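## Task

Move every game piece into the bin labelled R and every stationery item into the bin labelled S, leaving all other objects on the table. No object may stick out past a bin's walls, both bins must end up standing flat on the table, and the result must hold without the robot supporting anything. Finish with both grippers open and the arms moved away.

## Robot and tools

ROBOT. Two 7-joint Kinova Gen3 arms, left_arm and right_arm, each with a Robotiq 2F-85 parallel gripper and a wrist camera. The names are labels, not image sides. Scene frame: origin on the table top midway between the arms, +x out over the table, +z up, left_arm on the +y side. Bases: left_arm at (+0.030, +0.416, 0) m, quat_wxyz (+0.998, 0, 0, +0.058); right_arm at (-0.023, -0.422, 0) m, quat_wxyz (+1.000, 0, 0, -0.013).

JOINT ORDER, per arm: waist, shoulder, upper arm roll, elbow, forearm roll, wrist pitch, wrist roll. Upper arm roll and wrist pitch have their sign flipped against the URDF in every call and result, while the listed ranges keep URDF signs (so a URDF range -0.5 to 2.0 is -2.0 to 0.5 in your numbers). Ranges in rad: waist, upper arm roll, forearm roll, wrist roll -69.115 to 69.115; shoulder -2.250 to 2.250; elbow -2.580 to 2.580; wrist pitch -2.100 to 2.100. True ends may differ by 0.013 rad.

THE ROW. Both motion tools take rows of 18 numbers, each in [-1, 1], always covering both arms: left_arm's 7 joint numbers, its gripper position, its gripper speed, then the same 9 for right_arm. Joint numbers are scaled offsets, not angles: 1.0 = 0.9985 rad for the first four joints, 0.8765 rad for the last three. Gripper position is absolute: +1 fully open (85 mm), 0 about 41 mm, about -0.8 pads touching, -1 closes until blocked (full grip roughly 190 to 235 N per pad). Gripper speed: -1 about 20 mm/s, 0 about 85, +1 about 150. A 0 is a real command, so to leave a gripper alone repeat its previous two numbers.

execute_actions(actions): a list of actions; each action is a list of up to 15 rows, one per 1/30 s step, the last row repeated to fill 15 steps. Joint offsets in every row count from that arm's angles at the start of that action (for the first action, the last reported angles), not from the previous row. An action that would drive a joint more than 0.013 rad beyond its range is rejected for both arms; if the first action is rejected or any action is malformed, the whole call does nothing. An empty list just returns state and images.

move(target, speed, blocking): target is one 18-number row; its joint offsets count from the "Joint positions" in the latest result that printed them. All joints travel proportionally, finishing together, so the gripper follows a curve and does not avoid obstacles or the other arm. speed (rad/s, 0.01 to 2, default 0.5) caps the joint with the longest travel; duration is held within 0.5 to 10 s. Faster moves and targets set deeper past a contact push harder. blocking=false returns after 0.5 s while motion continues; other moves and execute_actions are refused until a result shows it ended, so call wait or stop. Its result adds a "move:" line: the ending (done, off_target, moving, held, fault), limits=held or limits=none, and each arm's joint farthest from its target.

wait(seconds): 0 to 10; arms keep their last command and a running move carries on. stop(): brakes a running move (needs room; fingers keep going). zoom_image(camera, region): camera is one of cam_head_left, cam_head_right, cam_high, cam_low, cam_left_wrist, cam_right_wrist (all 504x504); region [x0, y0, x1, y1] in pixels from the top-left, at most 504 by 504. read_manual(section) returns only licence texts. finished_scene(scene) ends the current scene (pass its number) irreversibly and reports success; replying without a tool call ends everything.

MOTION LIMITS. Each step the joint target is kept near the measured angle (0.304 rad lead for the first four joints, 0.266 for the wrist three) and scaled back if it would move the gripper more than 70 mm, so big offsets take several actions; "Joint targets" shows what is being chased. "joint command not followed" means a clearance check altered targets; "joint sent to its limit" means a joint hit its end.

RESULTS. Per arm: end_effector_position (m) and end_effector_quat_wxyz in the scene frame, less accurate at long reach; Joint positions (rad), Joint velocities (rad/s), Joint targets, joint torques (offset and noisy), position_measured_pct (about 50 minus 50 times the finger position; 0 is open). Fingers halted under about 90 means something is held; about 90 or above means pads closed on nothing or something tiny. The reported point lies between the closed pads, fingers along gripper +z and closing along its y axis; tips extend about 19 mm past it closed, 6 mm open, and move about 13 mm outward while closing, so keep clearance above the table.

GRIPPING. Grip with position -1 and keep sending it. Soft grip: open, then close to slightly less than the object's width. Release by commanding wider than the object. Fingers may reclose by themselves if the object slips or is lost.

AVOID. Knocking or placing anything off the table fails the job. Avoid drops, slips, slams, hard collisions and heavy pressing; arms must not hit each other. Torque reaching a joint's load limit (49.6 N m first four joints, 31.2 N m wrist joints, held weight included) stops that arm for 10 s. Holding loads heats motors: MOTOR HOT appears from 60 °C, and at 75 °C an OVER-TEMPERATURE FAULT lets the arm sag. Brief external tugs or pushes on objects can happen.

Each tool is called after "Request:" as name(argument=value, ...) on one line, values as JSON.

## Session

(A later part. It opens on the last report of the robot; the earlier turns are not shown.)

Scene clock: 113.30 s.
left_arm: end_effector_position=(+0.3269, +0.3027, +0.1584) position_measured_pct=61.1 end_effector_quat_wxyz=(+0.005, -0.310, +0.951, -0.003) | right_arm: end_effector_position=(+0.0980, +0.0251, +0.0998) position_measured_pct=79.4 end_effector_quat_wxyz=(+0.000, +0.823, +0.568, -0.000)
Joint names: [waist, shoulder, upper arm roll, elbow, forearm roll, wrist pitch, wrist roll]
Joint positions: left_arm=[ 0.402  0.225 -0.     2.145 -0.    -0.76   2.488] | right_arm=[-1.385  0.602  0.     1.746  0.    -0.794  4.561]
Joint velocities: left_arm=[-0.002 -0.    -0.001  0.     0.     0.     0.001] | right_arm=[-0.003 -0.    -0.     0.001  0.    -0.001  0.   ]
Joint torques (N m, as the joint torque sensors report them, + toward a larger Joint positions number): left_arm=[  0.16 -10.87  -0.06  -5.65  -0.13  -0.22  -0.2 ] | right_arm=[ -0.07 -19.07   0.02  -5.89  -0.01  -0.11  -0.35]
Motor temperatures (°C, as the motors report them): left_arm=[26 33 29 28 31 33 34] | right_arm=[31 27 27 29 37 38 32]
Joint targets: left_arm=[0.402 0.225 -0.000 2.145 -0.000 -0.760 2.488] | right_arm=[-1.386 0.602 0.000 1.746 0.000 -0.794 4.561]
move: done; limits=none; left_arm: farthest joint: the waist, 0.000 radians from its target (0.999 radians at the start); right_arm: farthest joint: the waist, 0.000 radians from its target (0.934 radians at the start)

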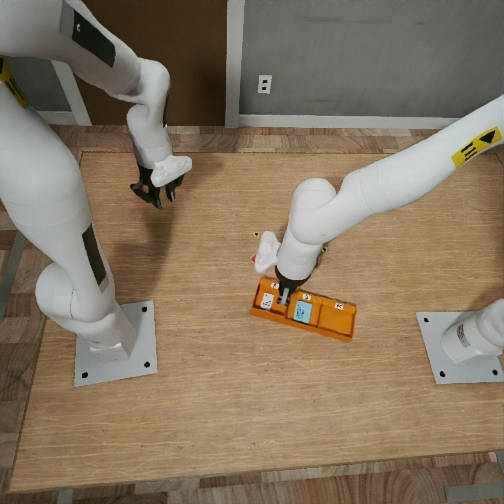

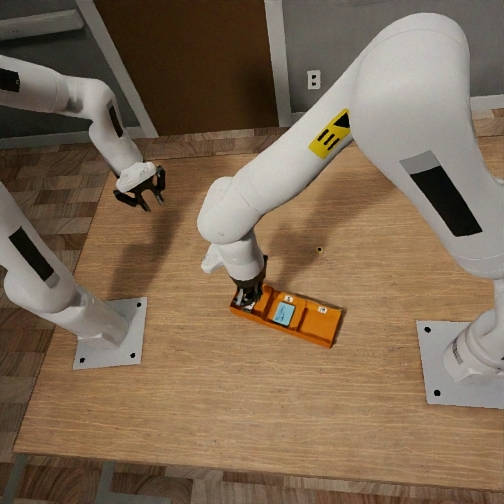

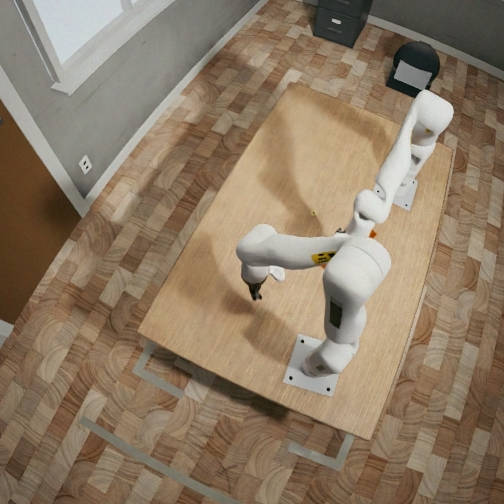

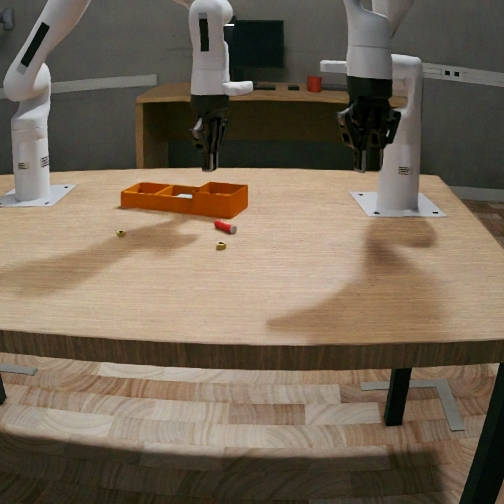

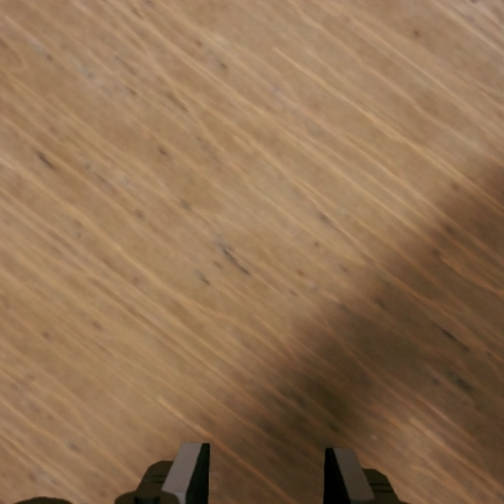

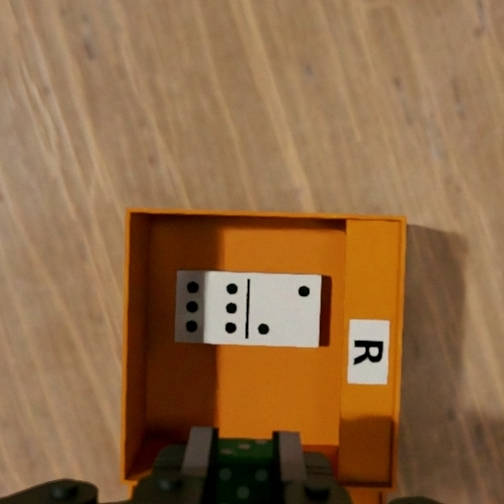

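Request:
move(target=[0,0,0,0,0,0,0,-0.22,-0.5,-0.002,0.133,0,0.034,0,0.191,0,-1,-0.3], speed=0.15)

Request:
move(target=[0,0,0,0,0,0,0,-0.22,-0.5,0,0,0,0,0,0,0,-0.4,-0.5])

Request:
move(target=[0,0,0,0,0,0,0,-0.22,-0.5,0,-0.25,0,-0.1,0,-0.4,0,-0.4,-0.5])

Scene clock: 121.13 s.
left_arm: end_effector_position=(+0.3269, +0.3027, +0.1584) position_measured_pct=61.1 end_effector_quat_wxyz=(+0.005, -0.310, +0.951, -0.003) | right_arm: end_effector_position=(+0.0980, +0.0296, +0.0312) position_measured_pct=79.4 end_effector_quat_wxyz=(-0.000, +0.823, +0.569, +0.000)
Joint names: [waist, shoulder, upper arm roll, elbow, forearm roll, wrist pitch, wrist roll]
Joint positions: left_arm=[ 0.402  0.225 -0.     2.145 -0.    -0.76   2.488] | right_arm=[-1.387  0.735  0.     1.78   0.    -0.627  4.561]
Joint velocities: left_arm=[-0.001 -0.001 -0.     0.    -0.001 -0.    -0.001] | right_arm=[-0.001  0.003  0.     0.    -0.001 -0.    -0.   ]
Joint torques (N m, as the joint torque sensors report them, + toward a larger Joint positions number): left_arm=[  0.16 -10.91  -0.09  -5.8   -0.09  -0.21  -0.19] | right_arm=[  0.11 -19.97  -0.05  -4.95  -0.04  -0.16  -0.32]
Motor temperatures (°C, as the motors report them): left_arm=[26 33 29 28 31 33 34] | right_arm=[31 27 27 29 37 38 32]
Joint targets: left_arm=[0.402 0.225 -0.000 2.145 -0.000 -0.760 2.488] | right_arm=[-1.387 0.735 0.000 1.780 0.000 -0.627 4.561]
move: done; limits=none; left_arm: farthest joint: the waist, 0.000 radians from its target (0.000 radians at the start); right_arm: farthest joint: the waist, 0.000 radians from its target (0.001 radians at the start)

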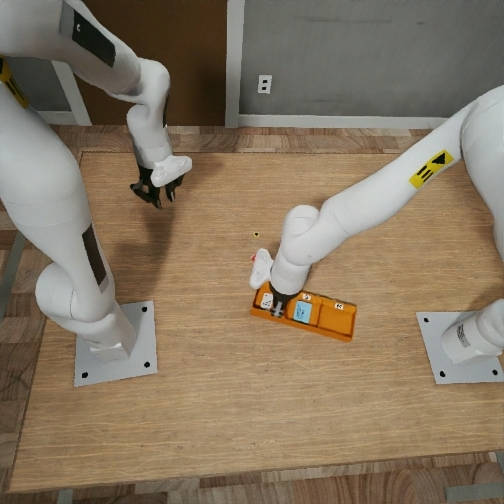

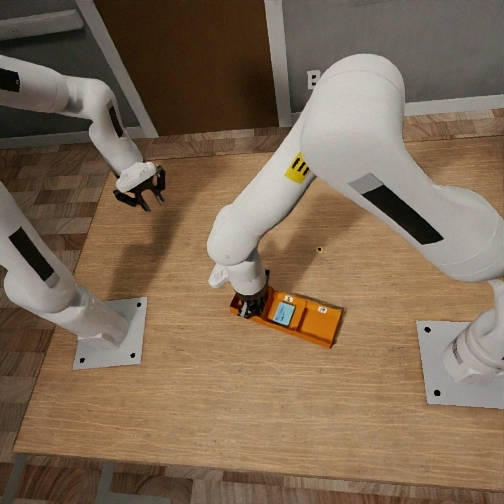

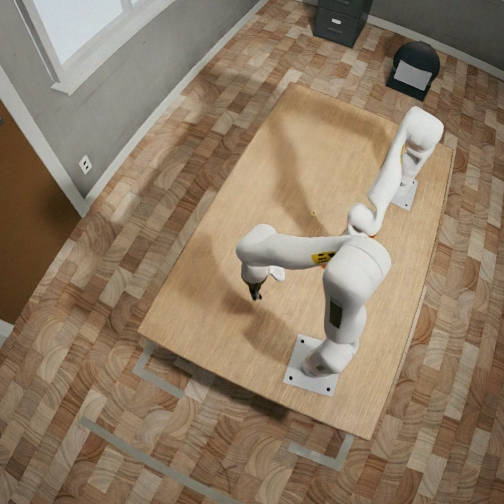

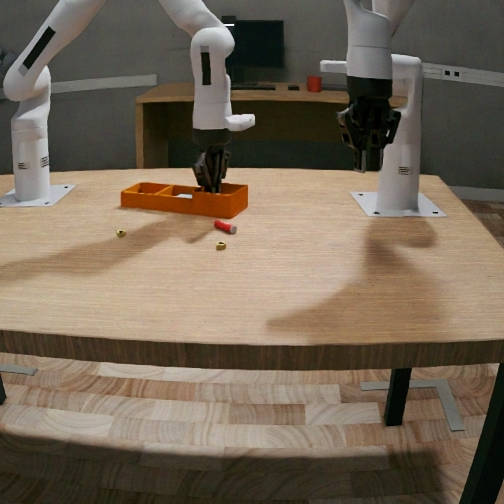

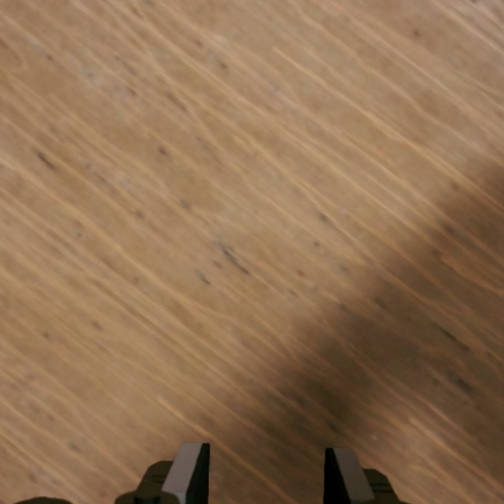

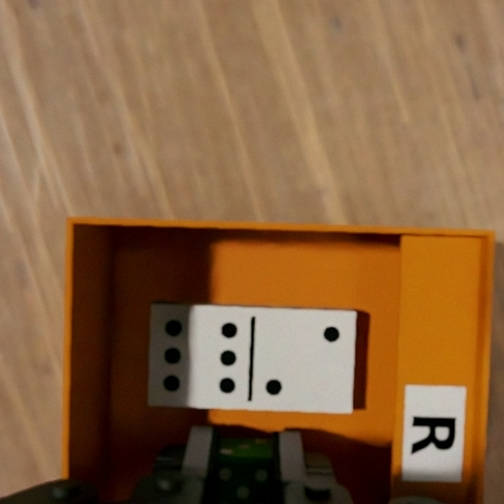

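Scene clock: 121.67 s.
left_arm: end_effector_position=(+0.3269, +0.3027, +0.1584) position_measured_pct=61.1 end_effector_quat_wxyz=(+0.005, -0.310, +0.951, -0.003) | right_arm: end_effector_position=(+0.0980, +0.0296, +0.0312) position_measured_pct=69.8 end_effector_quat_wxyz=(-0.000, +0.823, +0.569, +0.000)
Joint names: [waist, shoulder, upper arm roll, elbow, forearm roll, wrist pitch, wrist roll]
Joint positions: left_arm=[ 0.402  0.225 -0.     2.145 -0.    -0.76   2.488] | right_arm=[-1.387  0.735  0.     1.78   0.    -0.627  4.561]
Joint velocities: left_arm=[ 0.    -0.003  0.001 -0.001 -0.     0.001 -0.002] | right_arm=[-0.    -0.     0.    -0.     0.001  0.002  0.   ]
Joint torques (N m, as the joint torque sensors report them, + toward a larger Joint positions number): left_arm=[  0.07 -10.85  -0.1   -5.7   -0.16  -0.2   -0.27] | right_arm=[  0.09 -19.98   0.17  -4.78  -0.01  -0.17  -0.42]
Motor temperatures (°C, as the motors report them): left_arm=[26 33 29 28 31 33 34] | right_arm=[31 27 27 29 37 38 32]
Joint targets: left_arm=[0.402 0.225 -0.000 2.145 -0.000 -0.760 2.488] | right_arm=[-1.387 0.735 0.000 1.780 0.000 -0.627 4.561]
move: done; limits=none; left_arm: farthest joint: the waist, 0.000 radians from its target (0.000 radians at the start); right_arm: farthest joint: the waist, 0.000 radians from its target (0.000 radians at the start)

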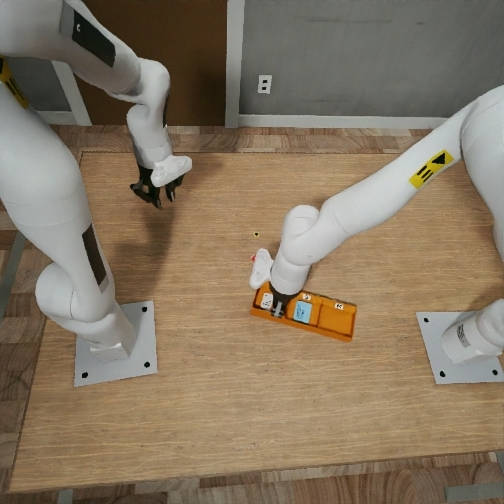

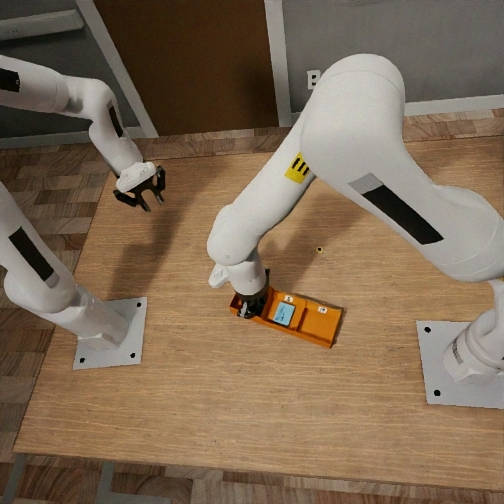

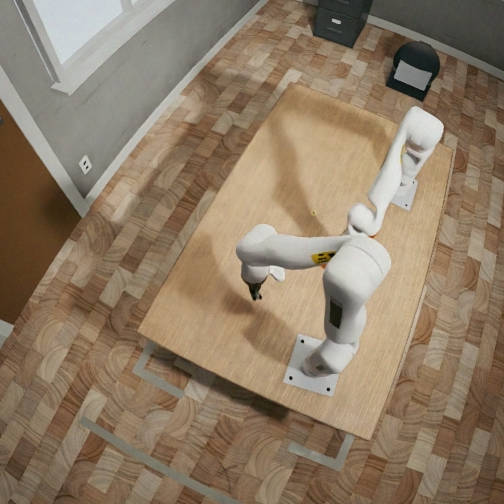

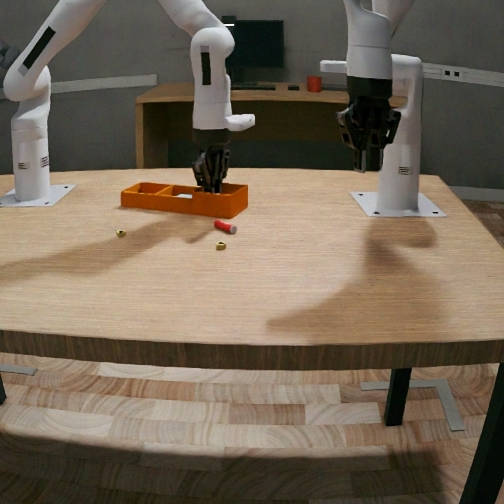

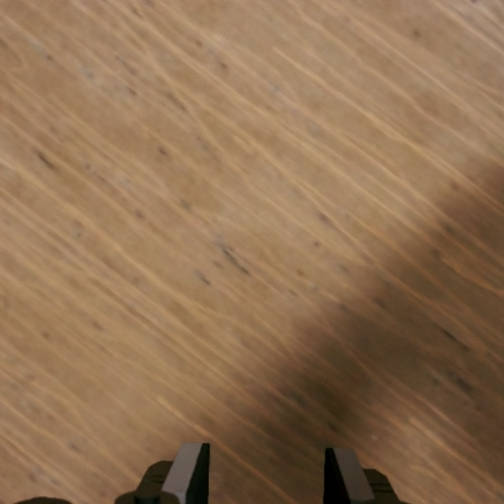

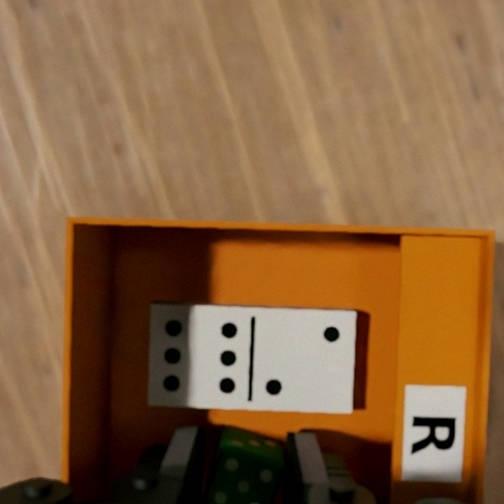

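Scene clock: 122.93 s.
left_arm: end_effector_position=(+0.3269, +0.3027, +0.1584) position_measured_pct=61.1 end_effector_quat_wxyz=(+0.005, -0.310, +0.951, -0.003) | right_arm: end_effector_position=(+0.0959, +0.0196, +0.1697) position_measured_pct=69.8 end_effector_quat_wxyz=(+0.000, +0.823, +0.569, -0.000)
Joint names: [waist, shoulder, upper arm roll, elbow, forearm roll, wrist pitch, wrist roll]
Joint positions: left_arm=[ 0.402  0.225 -0.     2.145 -0.    -0.76   2.488] | right_arm=[-1.387  0.485  0.     1.68   0.    -0.977  4.561]
Joint velocities: left_arm=[-0.    -0.001 -0.001 -0.     0.001  0.    -0.001] | right_arm=[ 0.001 -0.004  0.    -0.    -0.     0.001 -0.   ]
Joint torques (N m, as the joint torque sensors report them, + toward a larger Joint positions number): left_arm=[  0.07 -10.95  -0.13  -5.67  -0.12  -0.16  -0.25] | right_arm=[  0.09 -17.88   0.13  -6.81   0.06  -0.14  -0.53]
Motor temperatures (°C, as the motors report them): left_arm=[26 33 29 28 31 33 34] | right_arm=[31 27 27 29 37 38 32]
Joint targets: left_arm=[0.402 0.225 -0.000 2.145 -0.000 -0.760 2.488] | right_arm=[-1.387 0.485 0.000 1.680 0.000 -0.977 4.561]
move: done; limits=none; left_arm: farthest joint: the waist, 0.000 radians from its target (0.000 radians at the start); right_arm: farthest joint: the waist, 0.000 radians from its target (0.000 radians at the start)

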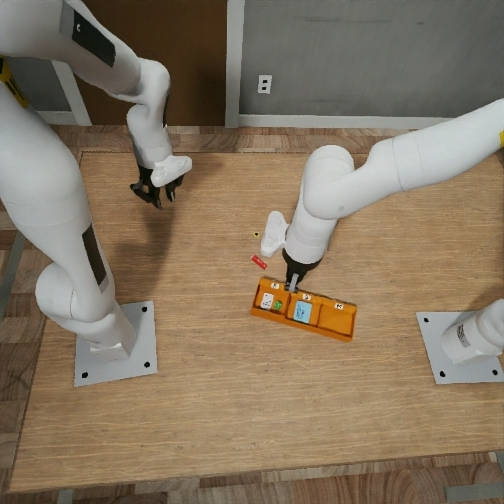

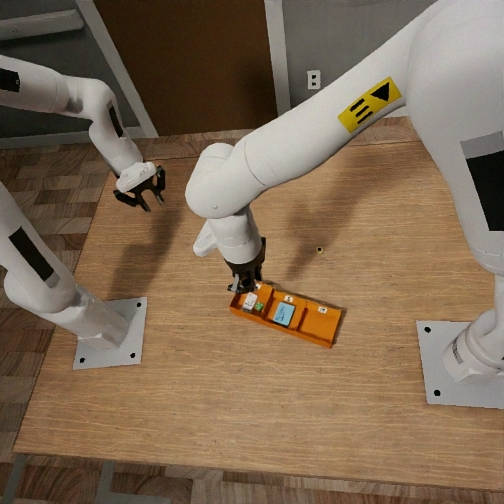

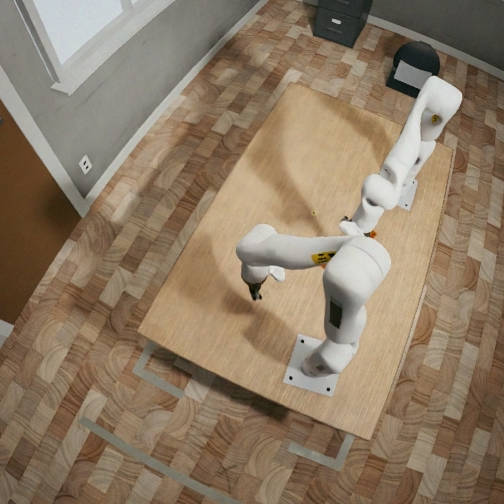

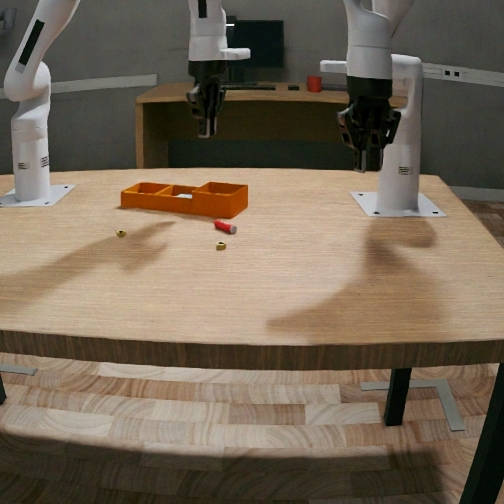

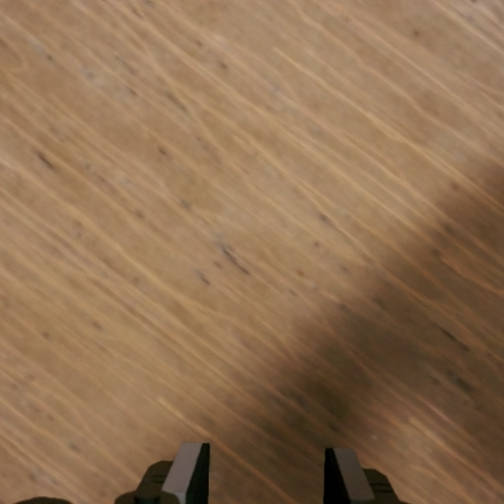

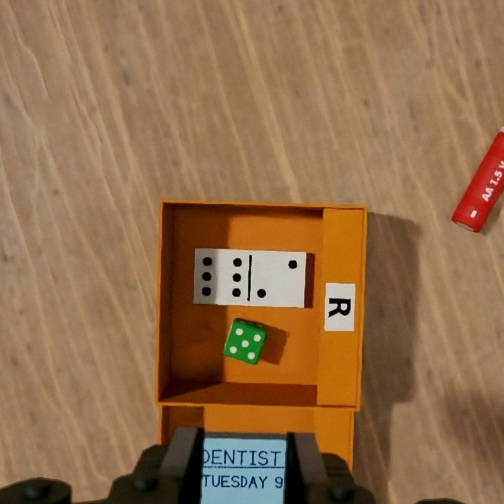

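Request:
move(target=[0,0,0,0,0,0,0,-0.22,-0.5,0.6,-0.2,0,0,0,0,0,-0.4,-0.5], speed=0.9)

Request:
finished_scene(scene=1)

Scene clock: 128.00 s.
left_arm: end_effector_position=(+0.3269, +0.3027, +0.1584) position_measured_pct=61.1 end_effector_quat_wxyz=(+0.005, -0.310, +0.951, -0.003) | right_arm: end_effector_position=(+0.3338, -0.1149, +0.2625) position_measured_pct=69.8 end_effector_quat_wxyz=(-0.044, +0.949, +0.299, +0.089)
Joint names: [waist, shoulder, upper arm roll, elbow, forearm roll, wrist pitch, wrist roll]
Joint positions: left_arm=[ 0.402  0.225 -0.     2.145 -0.    -0.76   2.488] | right_arm=[-0.788  0.286  0.     1.68   0.    -0.977  4.561]
Joint velocities: left_arm=[ 0.    -0.001  0.001 -0.    -0.     0.    -0.001] | right_arm=[ 0.002  0.     0.     0.    -0.     0.001  0.   ]
Joint torques (N m, as the joint torque sensors report them, + toward a larger Joint positions number): left_arm=[  0.18 -10.92  -0.11  -5.73  -0.14  -0.17  -0.28] | right_arm=[  0.56 -15.56   0.28  -8.28  -0.04   0.39  -0.41]
Motor temperatures (°C, as the motors report them): left_arm=[26 33 29 28 31 33 34] | right_arm=[31 27 27 29 37 38 32]
Joint targets: left_arm=[0.402 0.225 -0.000 2.145 -0.000 -0.760 2.488] | right_arm=[-0.788 0.285 0.000 1.680 0.000 -0.977 4.561]
move: done; limits=none; left_arm: farthest joint: the waist, 0.000 radians from its target (0.000 radians at the start); right_arm: farthest joint: the waist, 0.001 radians from its target (0.599 radians at the start)

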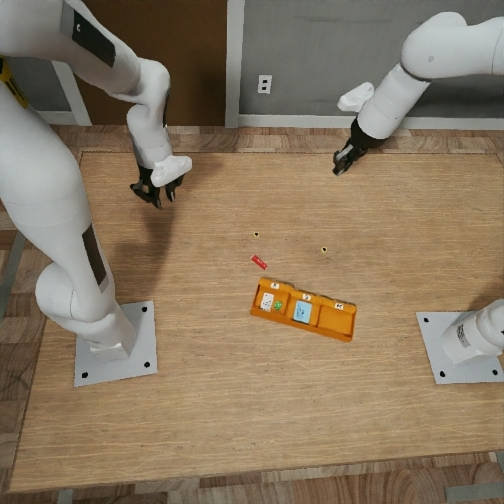

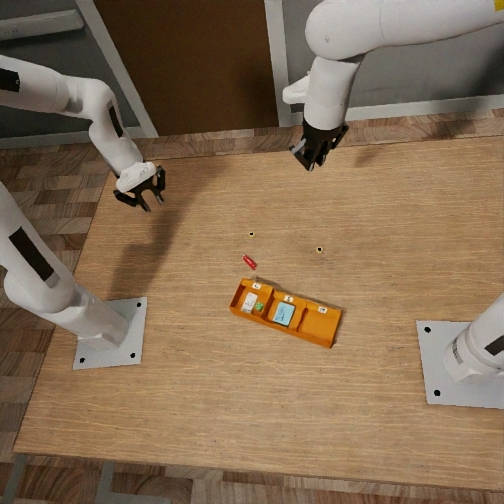

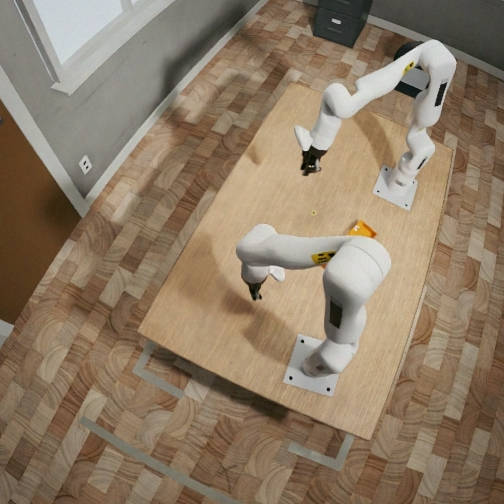

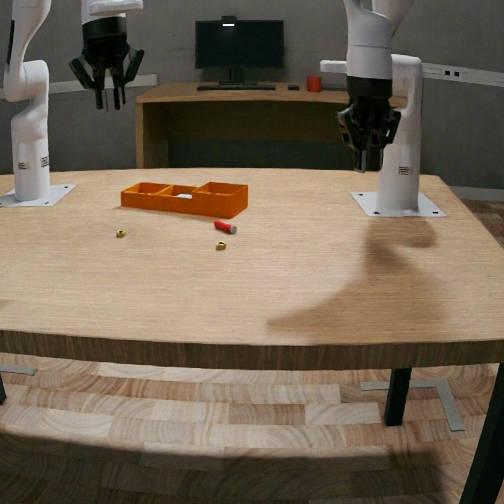

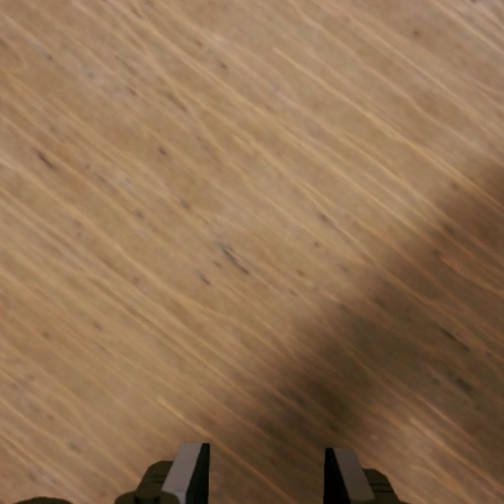

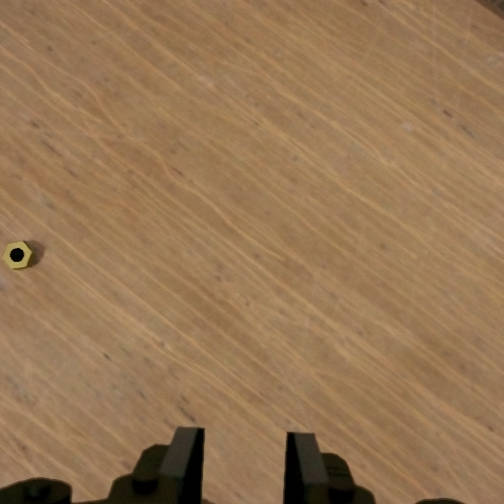

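The scene is finished: the task was done.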